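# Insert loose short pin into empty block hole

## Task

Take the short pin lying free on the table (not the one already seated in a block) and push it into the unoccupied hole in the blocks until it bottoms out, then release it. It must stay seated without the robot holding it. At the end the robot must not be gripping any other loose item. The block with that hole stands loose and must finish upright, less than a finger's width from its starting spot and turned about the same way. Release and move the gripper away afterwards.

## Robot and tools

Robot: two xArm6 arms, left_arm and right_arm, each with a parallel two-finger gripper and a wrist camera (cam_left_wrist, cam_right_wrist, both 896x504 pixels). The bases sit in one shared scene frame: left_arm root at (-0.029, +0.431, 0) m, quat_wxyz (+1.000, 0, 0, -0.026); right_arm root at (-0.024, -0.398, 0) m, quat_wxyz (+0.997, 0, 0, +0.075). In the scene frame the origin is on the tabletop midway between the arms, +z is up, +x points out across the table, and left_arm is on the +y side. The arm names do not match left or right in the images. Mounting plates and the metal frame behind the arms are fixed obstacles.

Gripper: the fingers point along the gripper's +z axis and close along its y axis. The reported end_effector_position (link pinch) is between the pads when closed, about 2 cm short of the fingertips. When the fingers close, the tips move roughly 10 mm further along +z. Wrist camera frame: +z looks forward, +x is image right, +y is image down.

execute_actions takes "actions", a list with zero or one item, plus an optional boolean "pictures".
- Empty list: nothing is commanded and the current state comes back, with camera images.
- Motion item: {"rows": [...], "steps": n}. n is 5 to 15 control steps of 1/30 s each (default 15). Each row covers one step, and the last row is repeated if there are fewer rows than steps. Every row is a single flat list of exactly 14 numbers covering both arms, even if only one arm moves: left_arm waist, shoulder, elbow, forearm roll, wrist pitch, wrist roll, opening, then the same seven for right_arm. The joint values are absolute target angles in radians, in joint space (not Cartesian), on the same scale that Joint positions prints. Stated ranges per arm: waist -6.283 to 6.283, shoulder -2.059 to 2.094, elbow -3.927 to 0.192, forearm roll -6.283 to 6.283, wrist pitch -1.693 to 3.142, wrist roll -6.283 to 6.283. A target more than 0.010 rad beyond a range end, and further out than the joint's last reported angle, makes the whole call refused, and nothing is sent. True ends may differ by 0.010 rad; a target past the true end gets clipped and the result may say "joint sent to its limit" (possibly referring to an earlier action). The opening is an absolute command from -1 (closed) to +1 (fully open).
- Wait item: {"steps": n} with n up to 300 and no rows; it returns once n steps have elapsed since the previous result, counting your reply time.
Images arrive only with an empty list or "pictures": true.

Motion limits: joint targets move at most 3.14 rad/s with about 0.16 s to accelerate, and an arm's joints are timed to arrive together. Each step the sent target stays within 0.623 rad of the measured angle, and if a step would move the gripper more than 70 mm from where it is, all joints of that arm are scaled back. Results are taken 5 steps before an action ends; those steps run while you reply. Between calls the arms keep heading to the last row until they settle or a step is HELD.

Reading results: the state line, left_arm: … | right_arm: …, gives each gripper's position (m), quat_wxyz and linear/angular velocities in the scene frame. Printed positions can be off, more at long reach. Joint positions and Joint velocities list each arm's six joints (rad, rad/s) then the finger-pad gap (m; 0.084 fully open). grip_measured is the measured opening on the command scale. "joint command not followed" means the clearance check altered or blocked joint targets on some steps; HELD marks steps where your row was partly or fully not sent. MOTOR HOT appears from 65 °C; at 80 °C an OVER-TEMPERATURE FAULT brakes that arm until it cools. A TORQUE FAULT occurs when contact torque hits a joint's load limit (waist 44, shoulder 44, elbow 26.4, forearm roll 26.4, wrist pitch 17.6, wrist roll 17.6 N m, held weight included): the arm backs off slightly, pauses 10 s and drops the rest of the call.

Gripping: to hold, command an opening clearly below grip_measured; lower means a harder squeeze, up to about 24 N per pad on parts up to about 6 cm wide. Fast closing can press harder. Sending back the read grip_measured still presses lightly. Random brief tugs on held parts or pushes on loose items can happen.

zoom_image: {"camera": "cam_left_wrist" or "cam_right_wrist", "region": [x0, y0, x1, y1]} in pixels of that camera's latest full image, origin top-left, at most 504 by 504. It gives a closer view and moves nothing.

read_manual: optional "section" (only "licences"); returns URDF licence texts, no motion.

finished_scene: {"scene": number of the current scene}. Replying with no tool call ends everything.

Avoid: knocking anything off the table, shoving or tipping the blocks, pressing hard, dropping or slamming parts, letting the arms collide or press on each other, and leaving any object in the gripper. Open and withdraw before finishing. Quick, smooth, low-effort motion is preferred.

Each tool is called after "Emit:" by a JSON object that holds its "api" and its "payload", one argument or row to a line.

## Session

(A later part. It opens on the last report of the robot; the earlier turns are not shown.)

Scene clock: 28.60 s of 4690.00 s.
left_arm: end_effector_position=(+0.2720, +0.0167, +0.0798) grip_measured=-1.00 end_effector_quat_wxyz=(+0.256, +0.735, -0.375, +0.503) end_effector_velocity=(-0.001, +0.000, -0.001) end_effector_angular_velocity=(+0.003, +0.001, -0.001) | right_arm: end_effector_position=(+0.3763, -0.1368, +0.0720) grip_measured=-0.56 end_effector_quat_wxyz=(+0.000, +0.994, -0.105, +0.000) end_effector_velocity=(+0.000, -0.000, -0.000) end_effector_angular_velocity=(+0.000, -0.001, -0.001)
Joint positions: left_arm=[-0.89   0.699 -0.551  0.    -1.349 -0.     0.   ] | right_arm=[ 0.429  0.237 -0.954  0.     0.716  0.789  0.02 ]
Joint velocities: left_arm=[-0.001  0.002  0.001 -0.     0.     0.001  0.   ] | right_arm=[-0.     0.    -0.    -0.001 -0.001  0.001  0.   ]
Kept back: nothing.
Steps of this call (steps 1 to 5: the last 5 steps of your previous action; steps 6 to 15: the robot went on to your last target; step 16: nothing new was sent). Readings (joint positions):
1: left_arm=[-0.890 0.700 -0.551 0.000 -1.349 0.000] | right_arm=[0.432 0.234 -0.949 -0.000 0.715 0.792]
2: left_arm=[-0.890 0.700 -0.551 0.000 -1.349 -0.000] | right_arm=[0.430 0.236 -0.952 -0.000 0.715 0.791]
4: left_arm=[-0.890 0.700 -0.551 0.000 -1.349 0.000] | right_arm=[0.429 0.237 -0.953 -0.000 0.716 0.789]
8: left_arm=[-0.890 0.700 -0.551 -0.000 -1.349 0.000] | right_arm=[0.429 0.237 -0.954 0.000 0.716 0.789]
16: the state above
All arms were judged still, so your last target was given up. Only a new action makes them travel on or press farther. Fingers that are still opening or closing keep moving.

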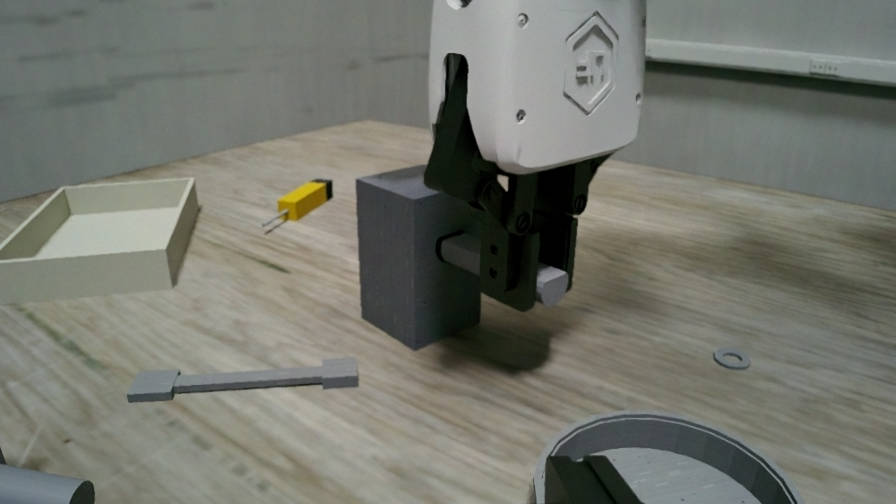

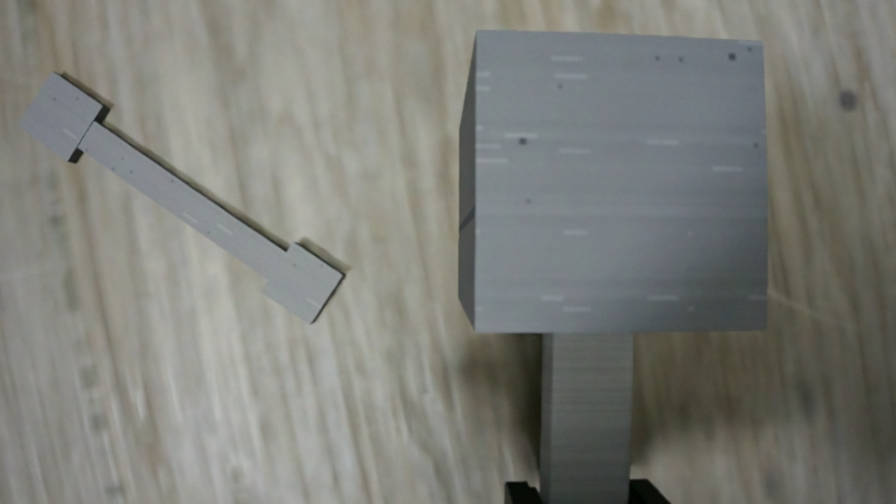

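Emit:
{"api": "execute_actions", "payload": {
  "actions": [
    {"rows": [[-0.89,0.6995,-0.5509,0,-1.3486,0,-1, 0.4270,0.2399,-0.9573,0,0.7174,0.7872,-1],[-0.89,0.6995,-0.5509,0,-1.3486,0,-1, 0.4253,0.2424,-0.9608,0,0.7184,0.7855,-1],[-0.89,0.6995,-0.5509,0,-1.3486,0,-1, 0.4235,0.2448,-0.9643,0,0.7195,0.7837,-1],[-0.89,0.6995,-0.5509,0,-1.3486,0,-1, 0.4218,0.2472,-0.9677,0,0.7205,0.7820,-1],[-0.89,0.6995,-0.5509,0,-1.3486,0,-1, 0.4200,0.2496,-0.9712,0,0.7216,0.7802,-1],[-0.89,0.6995,-0.5509,0,-1.3486,0,-1, 0.4183,0.2521,-0.9747,0,0.7226,0.7785,-1],[-0.89,0.6995,-0.5509,0,-1.3486,0,-1, 0.4165,0.2545,-0.9781,0,0.7236,0.7767,-1],[-0.89,0.6995,-0.5509,0,-1.3486,0,-1, 0.4148,0.2569,-0.9816,0,0.7247,0.7750,-1],[-0.89,0.6995,-0.5509,0,-1.3486,0,-1, 0.4130,0.2594,-0.9851,0,0.7257,0.7732,-1],[-0.89,0.6995,-0.5509,0,-1.3486,0,-1, 0.41126,0.2618,-0.9886,0,0.7268,0.77146,-1]], "steps": 15}
  ]
}}

Emit:
{"api": "execute_actions", "payload": {
  "actions": [
    {"steps": 14}
  ],
  "pictures": true
}}

Scene clock: 29.87 s of 4690.00 s.
left_arm: end_effector_position=(+0.2720, +0.0167, +0.0798) grip_measured=-1.00 end_effector_quat_wxyz=(+0.256, +0.735, -0.375, +0.503) end_effector_velocity=(-0.000, -0.001, +0.001) end_effector_angular_velocity=(-0.001, -0.001, -0.001) | right_arm: end_effector_position=(+0.3855, -0.1388, +0.0720) grip_measured=-0.56 end_effector_quat_wxyz=(-0.000, +0.994, -0.105, +0.000) end_effector_velocity=(+0.035, -0.008, -0.001) end_effector_angular_velocity=(-0.001, +0.001, -0.001)
Joint positions: left_arm=[-0.89   0.7   -0.551  0.    -1.349  0.     0.   ] | right_arm=[ 0.415  0.257 -0.981 -0.     0.724  0.775  0.02 ]
Joint velocities: left_arm=[-0.001 -0.001 -0.001 -0.    -0.    -0.     0.   ] | right_arm=[-0.052  0.074 -0.103 -0.     0.031 -0.051 -0.   ]
Steps of this call (steps 1 to 28: nothing new was sent; steps 29 to 38: the first 10 steps of this action). Readings (joint positions):
29: left_arm=[-0.890 0.699 -0.551 -0.000 -1.349 -0.000] | right_arm=[0.429 0.238 -0.954 0.000 0.716 0.789]
30: left_arm=[-0.890 0.700 -0.551 0.000 -1.349 0.000] | right_arm=[0.428 0.239 -0.955 0.000 0.717 0.788]
32: left_arm=[-0.890 0.700 -0.551 0.000 -1.349 -0.000] | right_arm=[0.426 0.242 -0.961 0.000 0.718 0.785]
36: left_arm=[-0.890 0.699 -0.551 0.000 -1.349 0.000] | right_arm=[0.418 0.252 -0.974 -0.000 0.722 0.779]
38: the state above

Scene clock: 30.33 s of 4690.00 s.
left_arm: end_effector_position=(+0.2720, +0.0167, +0.0798) grip_measured=-1.00 end_effector_quat_wxyz=(+0.256, +0.735, -0.375, +0.503) end_effector_velocity=(+0.000, +0.000, -0.000) end_effector_angular_velocity=(+0.001, +0.000, +0.000) | right_arm: end_effector_position=(+0.3880, -0.1393, +0.0720) grip_measured=-0.56 end_effector_quat_wxyz=(+0.000, +0.994, -0.105, -0.000) end_effector_velocity=(+0.000, -0.000, +0.000) end_effector_angular_velocity=(-0.000, -0.001, +0.001)
Joint positions: left_arm=[-0.89   0.7   -0.551 -0.    -1.349  0.     0.   ] | right_arm=[ 0.411  0.262 -0.989  0.     0.727  0.771  0.02 ]
Joint velocities: left_arm=[ 0.     0.001  0.    -0.    -0.     0.001  0.   ] | right_arm=[-0.001 -0.    -0.    -0.001  0.    -0.001 -0.   ]
Kept back: nothing.
Steps of this call (steps 1 to 5: the last 5 steps of your previous action; steps 6 to 14: the robot went on to your last target). Readings (joint positions):
1: left_arm=[-0.890 0.699 -0.551 -0.000 -1.349 -0.000] | right_arm=[0.413 0.259 -0.984 -0.000 0.725 0.774]
2: left_arm=[-0.890 0.699 -0.551 0.000 -1.349 -0.000] | right_arm=[0.412 0.260 -0.987 -0.000 0.726 0.773]
4: left_arm=[-0.890 0.700 -0.551 -0.000 -1.349 -0.000] | right_arm=[0.411 0.262 -0.988 -0.000 0.727 0.772]
8: left_arm=[-0.890 0.700 -0.551 0.000 -1.349 0.000] | right_arm=[0.411 0.262 -0.988 0.000 0.727 0.771]
14: the state above

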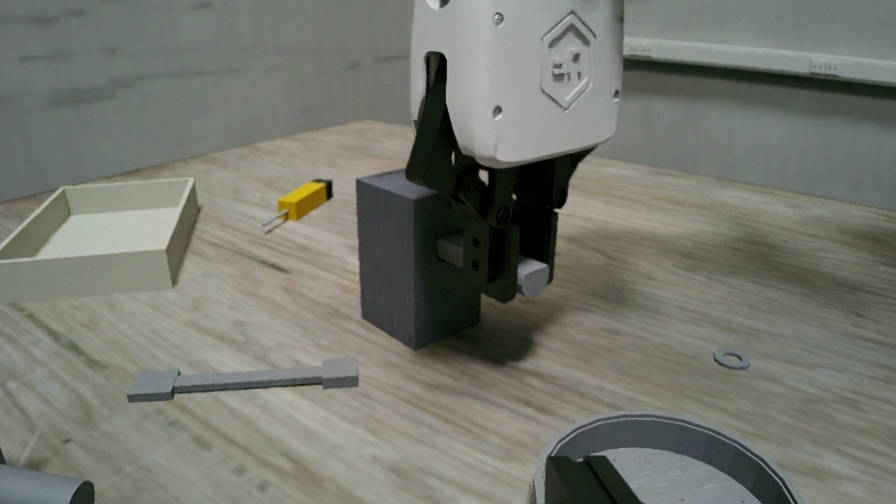

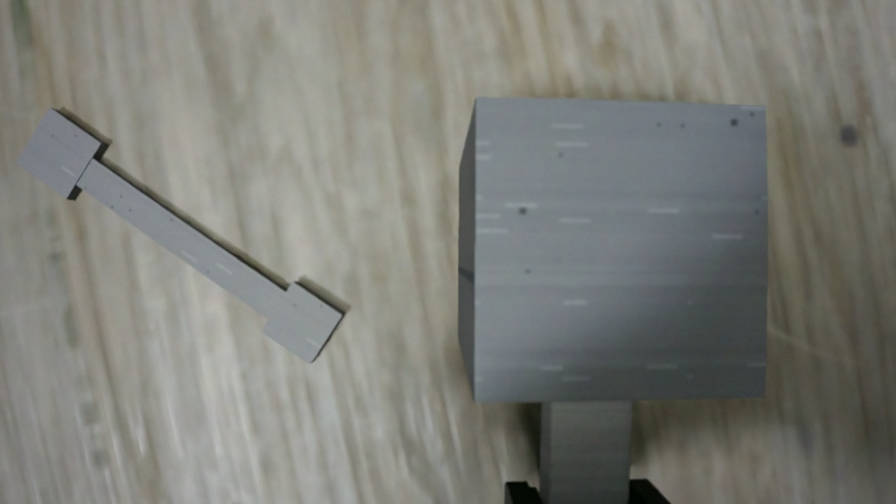

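Emit:
{"api": "execute_actions", "payload": {
  "actions": [
    {"rows": [[-0.89,0.6995,-0.5509,0,-1.3486,0,-1, 0.4096,0.2643,-0.9921,0,0.7279,0.7698,-1],[-0.89,0.6995,-0.5509,0,-1.3486,0,-1, 0.4079,0.2667,-0.9957,0,0.7290,0.7681,-1],[-0.89,0.6995,-0.5509,0,-1.3486,0,-1, 0.4062,0.2692,-0.9993,0,0.7301,0.7664,-1],[-0.89,0.6995,-0.5509,0,-1.3486,0,-1, 0.4045,0.2717,-1.0029,0,0.7312,0.7647,-1],[-0.89,0.6995,-0.5509,0,-1.3486,0,-1, 0.4028,0.2742,-1.0065,0,0.7323,0.7630,-1],[-0.89,0.6995,-0.5509,0,-1.3486,0,-1, 0.4011,0.2766,-1.0101,0,0.7334,0.7613,-1],[-0.89,0.6995,-0.5509,0,-1.3486,0,-1, 0.3994,0.2791,-1.0136,0,0.7345,0.7596,-1],[-0.89,0.6995,-0.5509,0,-1.3486,0,-1, 0.3978,0.2816,-1.0172,0,0.7356,0.7580,-1],[-0.89,0.6995,-0.5509,0,-1.3486,0,-1, 0.3961,0.2841,-1.0208,0,0.7367,0.7563,-1],[-0.89,0.6995,-0.5509,0,-1.3486,0,-1, 0.39438,0.28655,-1.0244,0,0.73785,0.75458,-1]], "steps": 15}
  ]
}}

Emit:
{"api": "execute_actions", "payload": {
  "actions": [
    {"steps": 14}
  ],
  "pictures": true
}}

Scene clock: 31.07 s of 4690.00 s.
left_arm: end_effector_position=(+0.2720, +0.0167, +0.0798) grip_measured=-1.00 end_effector_quat_wxyz=(+0.256, +0.735, -0.375, +0.503) end_effector_velocity=(+0.000, +0.001, -0.001) end_effector_angular_velocity=(+0.002, +0.001, +0.001) | right_arm: end_effector_position=(+0.3973, -0.1413, +0.0720) grip_measured=-0.56 end_effector_quat_wxyz=(-0.000, +0.994, -0.105, +0.000) end_effector_velocity=(+0.034, -0.008, -0.001) end_effector_angular_velocity=(+0.001, +0.002, -0.002)
Joint positions: left_arm=[-0.89   0.699 -0.551 -0.    -1.349  0.     0.   ] | right_arm=[ 0.398  0.281 -1.017 -0.     0.735  0.758  0.02 ]
Joint velocities: left_arm=[ 0.001  0.002  0.001 -0.     0.     0.     0.   ] | right_arm=[-0.05   0.074 -0.106  0.002  0.033 -0.049  0.   ]
Steps of this call (steps 1 to 12: the robot went on to your last target; steps 13 to 22: the first 10 steps of this action). Readings (joint positions):
13: left_arm=[-0.890 0.699 -0.551 0.000 -1.349 0.000] | right_arm=[0.411 0.262 -0.989 0.000 0.727 0.771]
14: left_arm=[-0.890 0.700 -0.551 0.000 -1.349 -0.000] | right_arm=[0.411 0.263 -0.990 0.000 0.727 0.771]
16: left_arm=[-0.890 0.700 -0.551 -0.000 -1.349 0.000] | right_arm=[0.408 0.267 -0.996 0.000 0.729 0.768]
20: left_arm=[-0.890 0.699 -0.551 -0.000 -1.349 -0.000] | right_arm=[0.401 0.276 -1.010 -0.000 0.733 0.762]
22: the state above

Scene clock: 31.53 s of 4690.00 s.
left_arm: end_effector_position=(+0.2720, +0.0167, +0.0798) grip_measured=-1.00 end_effector_quat_wxyz=(+0.256, +0.735, -0.375, +0.503) end_effector_velocity=(+0.000, -0.000, -0.000) end_effector_angular_velocity=(+0.000, -0.000, -0.000) | right_arm: end_effector_position=(+0.3996, -0.1418, +0.0719) grip_measured=-0.56 end_effector_quat_wxyz=(+0.000, +0.994, -0.105, -0.000) end_effector_velocity=(+0.001, -0.000, -0.000) end_effector_angular_velocity=(-0.001, -0.002, +0.002)
Joint positions: left_arm=[-0.89   0.699 -0.551  0.    -1.349  0.     0.   ] | right_arm=[ 0.395  0.287 -1.024  0.     0.738  0.755  0.02 ]
Joint velocities: left_arm=[-0.     0.001 -0.001  0.     0.     0.     0.   ] | right_arm=[-0.001  0.001 -0.001 -0.003 -0.001 -0.    -0.   ]
Kept back: nothing.
Steps of this call (steps 1 to 5: the last 5 steps of your previous action; steps 6 to 14: the robot went on to your last target). Readings (joint positions):
1: left_arm=[-0.890 0.700 -0.551 0.000 -1.349 -0.000] | right_arm=[0.396 0.284 -1.020 0.000 0.736 0.757]
2: left_arm=[-0.890 0.699 -0.551 0.000 -1.349 0.000] | right_arm=[0.396 0.285 -1.022 0.000 0.737 0.756]
4: left_arm=[-0.890 0.700 -0.551 -0.000 -1.349 -0.000] | right_arm=[0.395 0.286 -1.023 0.000 0.738 0.755]
8: left_arm=[-0.890 0.700 -0.551 0.000 -1.349 0.000] | right_arm=[0.395 0.286 -1.024 0.000 0.738 0.755]
14: the state above

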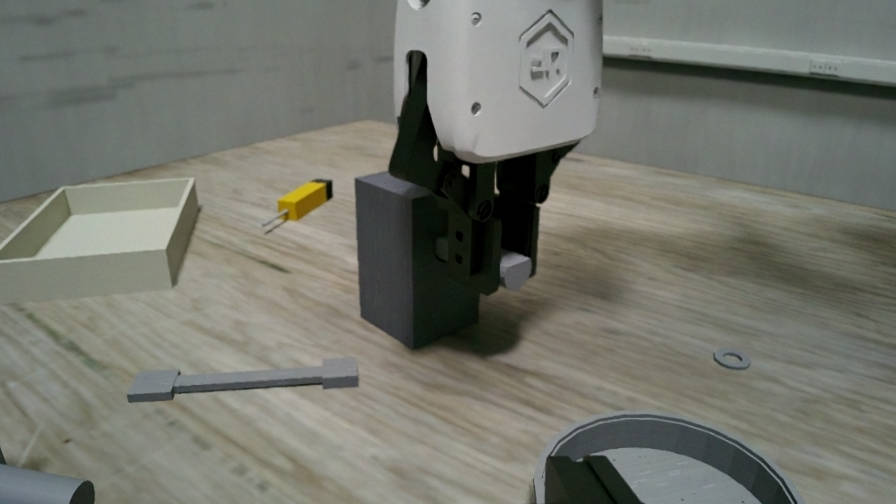

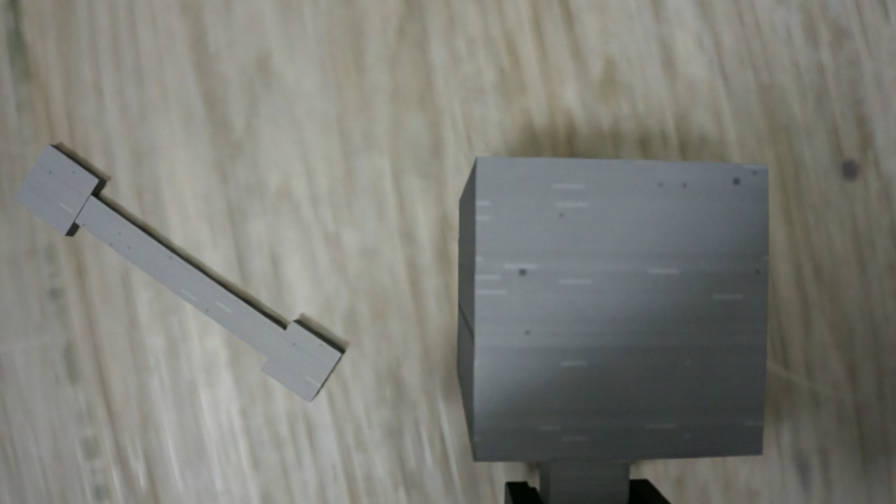

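Emit:
{"api": "execute_actions", "payload": {
  "actions": [
    {"rows": [[-0.89,0.6995,-0.5509,0,-1.3486,0,-1, 0.39438,0.28655,-1.0244,0,0.73785,0.75458,-0.6],[-0.89,0.6995,-0.5509,0,-1.3486,0,-1, 0.39438,0.28655,-1.0244,0,0.73785,0.75458,-0.5],[-0.89,0.6995,-0.5509,0,-1.3486,0,-1, 0.39438,0.28655,-1.0244,0,0.73785,0.75458,-0.4],[-0.89,0.6995,-0.5509,0,-1.3486,0,-1, 0.39438,0.28655,-1.0244,0,0.73785,0.75458,-0.25],[-0.89,0.6995,-0.5509,0,-1.3486,0,-1, 0.39438,0.28655,-1.0244,0,0.73785,0.75458,-0.1],[-0.89,0.6995,-0.5509,0,-1.3486,0,-1, 0.39438,0.28655,-1.0244,0,0.73785,0.75458,0.0]], "steps": 12}
  ]
}}

Emit:
{"api": "execute_actions", "payload": {
  "actions": [
    {"rows": [[-0.89,0.6995,-0.5509,0,-1.3486,0,-1, 0.39438,0.275,-1.029,0,0.754,0.75458,0],[-0.89,0.6995,-0.5509,0,-1.3486,0,-1, 0.39438,0.26,-1.035,0,0.775,0.75458,0],[-0.89,0.6995,-0.5509,0,-1.3486,0,-1, 0.39438,0.24,-1.044,0,0.804,0.75458,0],[-0.89,0.6995,-0.5509,0,-1.3486,0,-1, 0.39438,0.22,-1.053,0,0.833,0.75458,0],[-0.89,0.6995,-0.5509,0,-1.3486,0,-1, 0.39438,0.20,-1.063,0,0.863,0.75458,0],[-0.89,0.6995,-0.5509,0,-1.3486,0,-1, 0.39438,0.18,-1.073,0,0.893,0.75458,0],[-0.89,0.6995,-0.5509,0,-1.3486,0,-1, 0.39438,0.16,-1.083,0,0.923,0.75458,0],[-0.89,0.6995,-0.5509,0,-1.3486,0,-1, 0.39438,0.14,-1.093,0,0.953,0.75458,0],[-0.89,0.6995,-0.5509,0,-1.3486,0,-1, 0.39438,0.12,-1.10,0,0.98,0.75458,0],[-0.89,0.6995,-0.5509,0,-1.3486,0,-1, 0.39438,0.10,-1.10,0,1.0,0.75458,0]], "steps": 15}
  ]
}}

Emit:
{"api": "execute_actions", "payload": {
  "actions": [
    {"steps": 14}
  ],
  "pictures": true
}}

Scene clock: 32.20 s of 4690.00 s.
left_arm: end_effector_position=(+0.2720, +0.0167, +0.0798) grip_measured=-1.00 end_effector_quat_wxyz=(+0.256, +0.735, -0.375, +0.503) end_effector_velocity=(-0.001, -0.000, -0.000) end_effector_angular_velocity=(+0.000, +0.001, -0.001) | right_arm: end_effector_position=(+0.4005, -0.1417, +0.0726) grip_measured=-0.03 end_effector_quat_wxyz=(-0.001, +0.994, -0.105, +0.001) end_effector_velocity=(-0.003, -0.000, -0.003) end_effector_angular_velocity=(-0.003, +0.008, -0.001)
Joint positions: left_arm=[-0.89   0.7   -0.551 -0.    -1.349 -0.     0.   ] | right_arm=[ 0.394  0.286 -1.025 -0.     0.737  0.755  0.043]
Joint velocities: left_arm=[-0.001  0.001 -0.     0.     0.001 -0.     0.   ] | right_arm=[0.002 0.002 0.004 0.002 0.002 0.001 0.041]
Steps of this call (steps 1 to 13: the robot went on to your last target; steps 14 to 20: the first 7 steps of this action). Readings (joint positions):
14: left_arm=[-0.890 0.699 -0.551 0.000 -1.349 0.000] | right_arm=[0.394 0.287 -1.024 0.000 0.738 0.755]
15: left_arm=[-0.890 0.700 -0.551 0.000 -1.349 0.000] | right_arm=[0.394 0.287 -1.024 0.000 0.738 0.755]
17: left_arm=[-0.890 0.700 -0.551 0.000 -1.349 -0.000] | right_arm=[0.394 0.287 -1.025 -0.000 0.737 0.755]
20: the state above

Scene clock: 32.70 s of 4690.00 s.
left_arm: end_effector_position=(+0.2720, +0.0167, +0.0798) grip_measured=-1.00 end_effector_quat_wxyz=(+0.256, +0.735, -0.375, +0.503) end_effector_velocity=(+0.000, +0.000, +0.000) end_effector_angular_velocity=(-0.000, +0.000, +0.001) | right_arm: end_effector_position=(+0.3991, -0.1422, +0.1473) grip_measured=-0.01 end_effector_quat_wxyz=(-0.001, +0.994, -0.105, +0.002) end_effector_velocity=(-0.032, -0.019, +0.340) end_effector_angular_velocity=(+0.014, -0.024, +0.001)
Joint positions: left_arm=[-0.89   0.699 -0.551 -0.    -1.349  0.     0.   ] | right_arm=[ 0.394  0.153 -1.087 -0.     0.929  0.755  0.044]
Joint velocities: left_arm=[ 0.001 -0.001  0.001 -0.    -0.    -0.     0.   ] | right_arm=[ 0.001 -0.613 -0.255 -0.     0.84   0.     0.   ]
Steps of this call (steps 1 to 5: the last 5 steps of your previous action; steps 6 to 15: the first 10 steps of this action). Readings (joint positions):
6: left_arm=[-0.890 0.700 -0.551 0.000 -1.349 -0.000] | right_arm=[0.394 0.286 -1.025 -0.000 0.739 0.755]
7: left_arm=[-0.890 0.699 -0.551 -0.000 -1.349 -0.000] | right_arm=[0.394 0.283 -1.025 -0.000 0.745 0.755]
9: left_arm=[-0.890 0.699 -0.551 0.000 -1.349 0.000] | right_arm=[0.394 0.265 -1.031 0.000 0.773 0.755]
13: left_arm=[-0.890 0.699 -0.551 -0.000 -1.349 -0.000] | right_arm=[0.394 0.194 -1.067 -0.000 0.872 0.755]
15: the state above

Scene clock: 33.17 s of 4690.00 s.
left_arm: end_effector_position=(+0.2720, +0.0167, +0.0798) grip_measured=-1.00 end_effector_quat_wxyz=(+0.256, +0.735, -0.375, +0.503) end_effector_velocity=(-0.000, +0.000, -0.000) end_effector_angular_velocity=(+0.000, +0.001, +0.001) | right_arm: end_effector_position=(+0.3930, -0.1460, +0.1729) grip_measured=-0.01 end_effector_quat_wxyz=(+0.000, +0.994, -0.105, -0.000) end_effector_velocity=(+0.002, +0.001, +0.005) end_effector_angular_velocity=(+0.007, -0.009, -0.000)
Joint positions: left_arm=[-0.89   0.699 -0.551 -0.    -1.349  0.     0.   ] | right_arm=[ 0.394  0.101 -1.1    0.     1.     0.755  0.044]
Joint velocities: left_arm=[ 0.    -0.     0.001 -0.     0.    -0.001  0.   ] | right_arm=[-0.    -0.006 -0.005  0.002  0.    -0.001 -0.   ]
Kept back: nothing.
Steps of this call (steps 1 to 5: the last 5 steps of your previous action; steps 6 to 14: the robot went on to your last target). Readings (joint positions):
1: left_arm=[-0.890 0.699 -0.551 0.000 -1.349 0.000] | right_arm=[0.394 0.133 -1.094 -0.000 0.956 0.755]
2: left_arm=[-0.890 0.699 -0.551 -0.000 -1.349 -0.000] | right_arm=[0.394 0.115 -1.099 -0.000 0.976 0.755]
4: left_arm=[-0.890 0.699 -0.551 -0.000 -1.349 -0.000] | right_arm=[0.394 0.100 -1.104 -0.000 0.993 0.755]
8: left_arm=[-0.890 0.699 -0.551 0.000 -1.349 -0.000] | right_arm=[0.394 0.102 -1.098 0.000 1.000 0.755]
14: the state above

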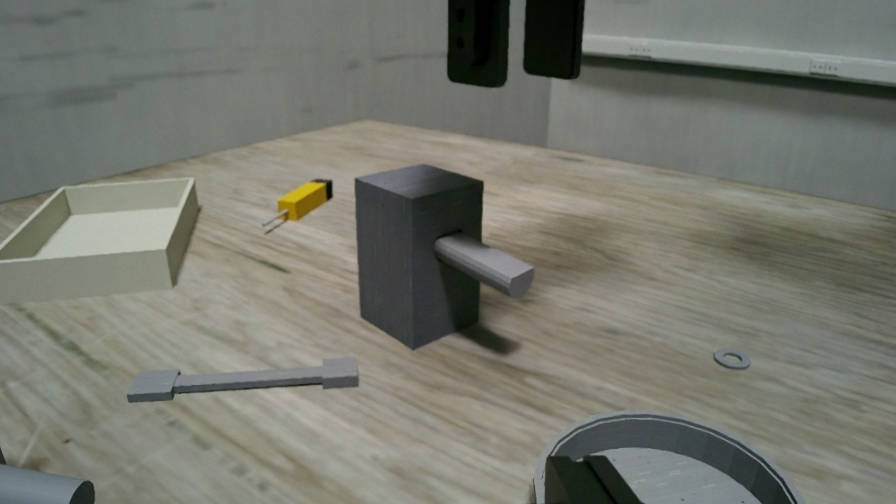

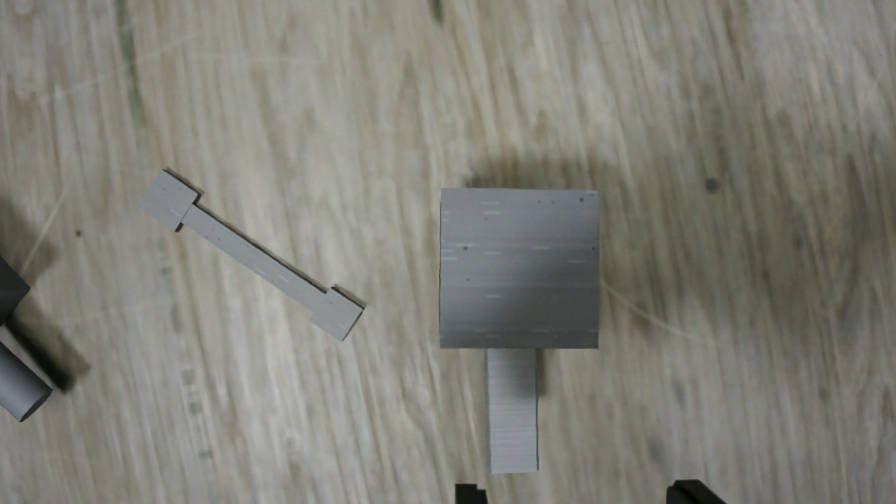

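Emit:
{"api": "execute_actions", "payload": {
  "actions": [
    {"steps": 20}
  ],
  "pictures": true
}}

Scene clock: 33.83 s of 4690.00 s.
left_arm: end_effector_position=(+0.2720, +0.0167, +0.0798) grip_measured=-1.00 end_effector_quat_wxyz=(+0.256, +0.735, -0.375, +0.503) end_effector_velocity=(+0.000, -0.000, +0.001) end_effector_angular_velocity=(-0.001, -0.001, -0.000) | right_arm: end_effector_position=(+0.3931, -0.1459, +0.1734) grip_measured=-0.01 end_effector_quat_wxyz=(+0.000, +0.994, -0.105, -0.000) end_effector_velocity=(+0.000, -0.000, -0.000) end_effector_angular_velocity=(-0.001, +0.000, +0.000)
Joint positions: left_arm=[-0.89   0.7   -0.551 -0.    -1.349 -0.     0.   ] | right_arm=[ 0.394  0.1   -1.1   -0.     1.     0.755  0.044]
Joint velocities: left_arm=[-0.    -0.002  0.     0.    -0.    -0.     0.   ] | right_arm=[-0.     0.001 -0.    -0.    -0.    -0.     0.   ]
Kept back: nothing.
Steps of this call (steps 1 to 20: the robot went on to your last target). Readings (joint positions):
1: left_arm=[-0.890 0.700 -0.551 0.000 -1.349 -0.000] | right_arm=[0.394 0.101 -1.100 0.000 1.000 0.755]
2: left_arm=[-0.890 0.700 -0.551 0.000 -1.349 0.000] | right_arm=[0.394 0.100 -1.100 0.000 1.000 0.755]
4: left_arm=[-0.890 0.699 -0.551 -0.000 -1.349 -0.000] | right_arm=[0.394 0.100 -1.100 0.000 1.000 0.755]
8: left_arm=[-0.890 0.700 -0.551 0.000 -1.349 -0.000] | right_arm=[0.394 0.100 -1.100 0.000 1.000 0.755]
20: the state above

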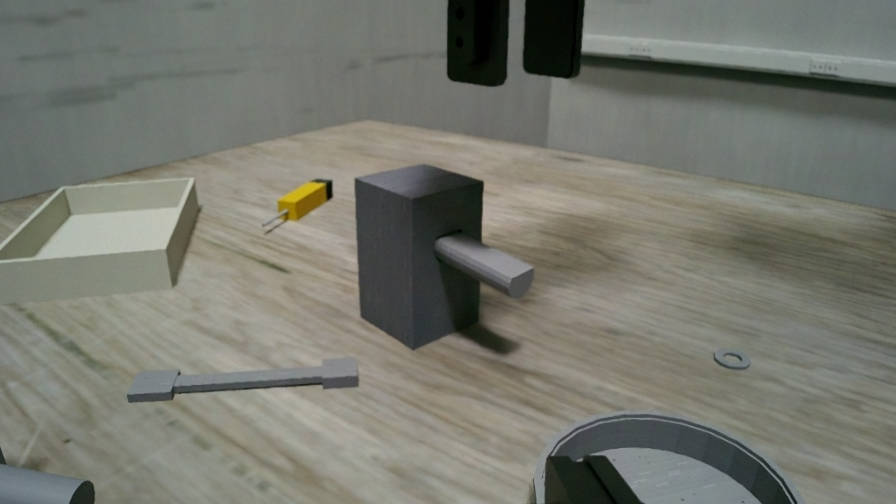

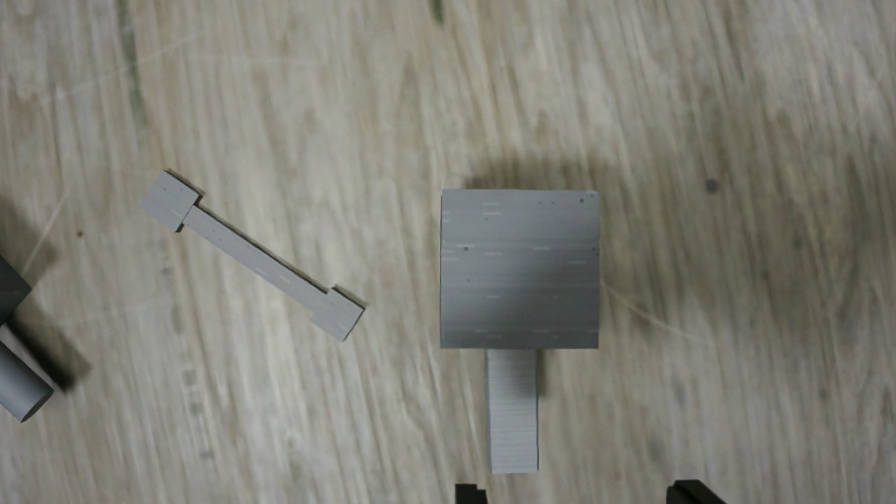

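Stable.

Emit:
{"api": "finished_scene", "payload": {
  "scene": 1
}}

The scene is finished: the task was done.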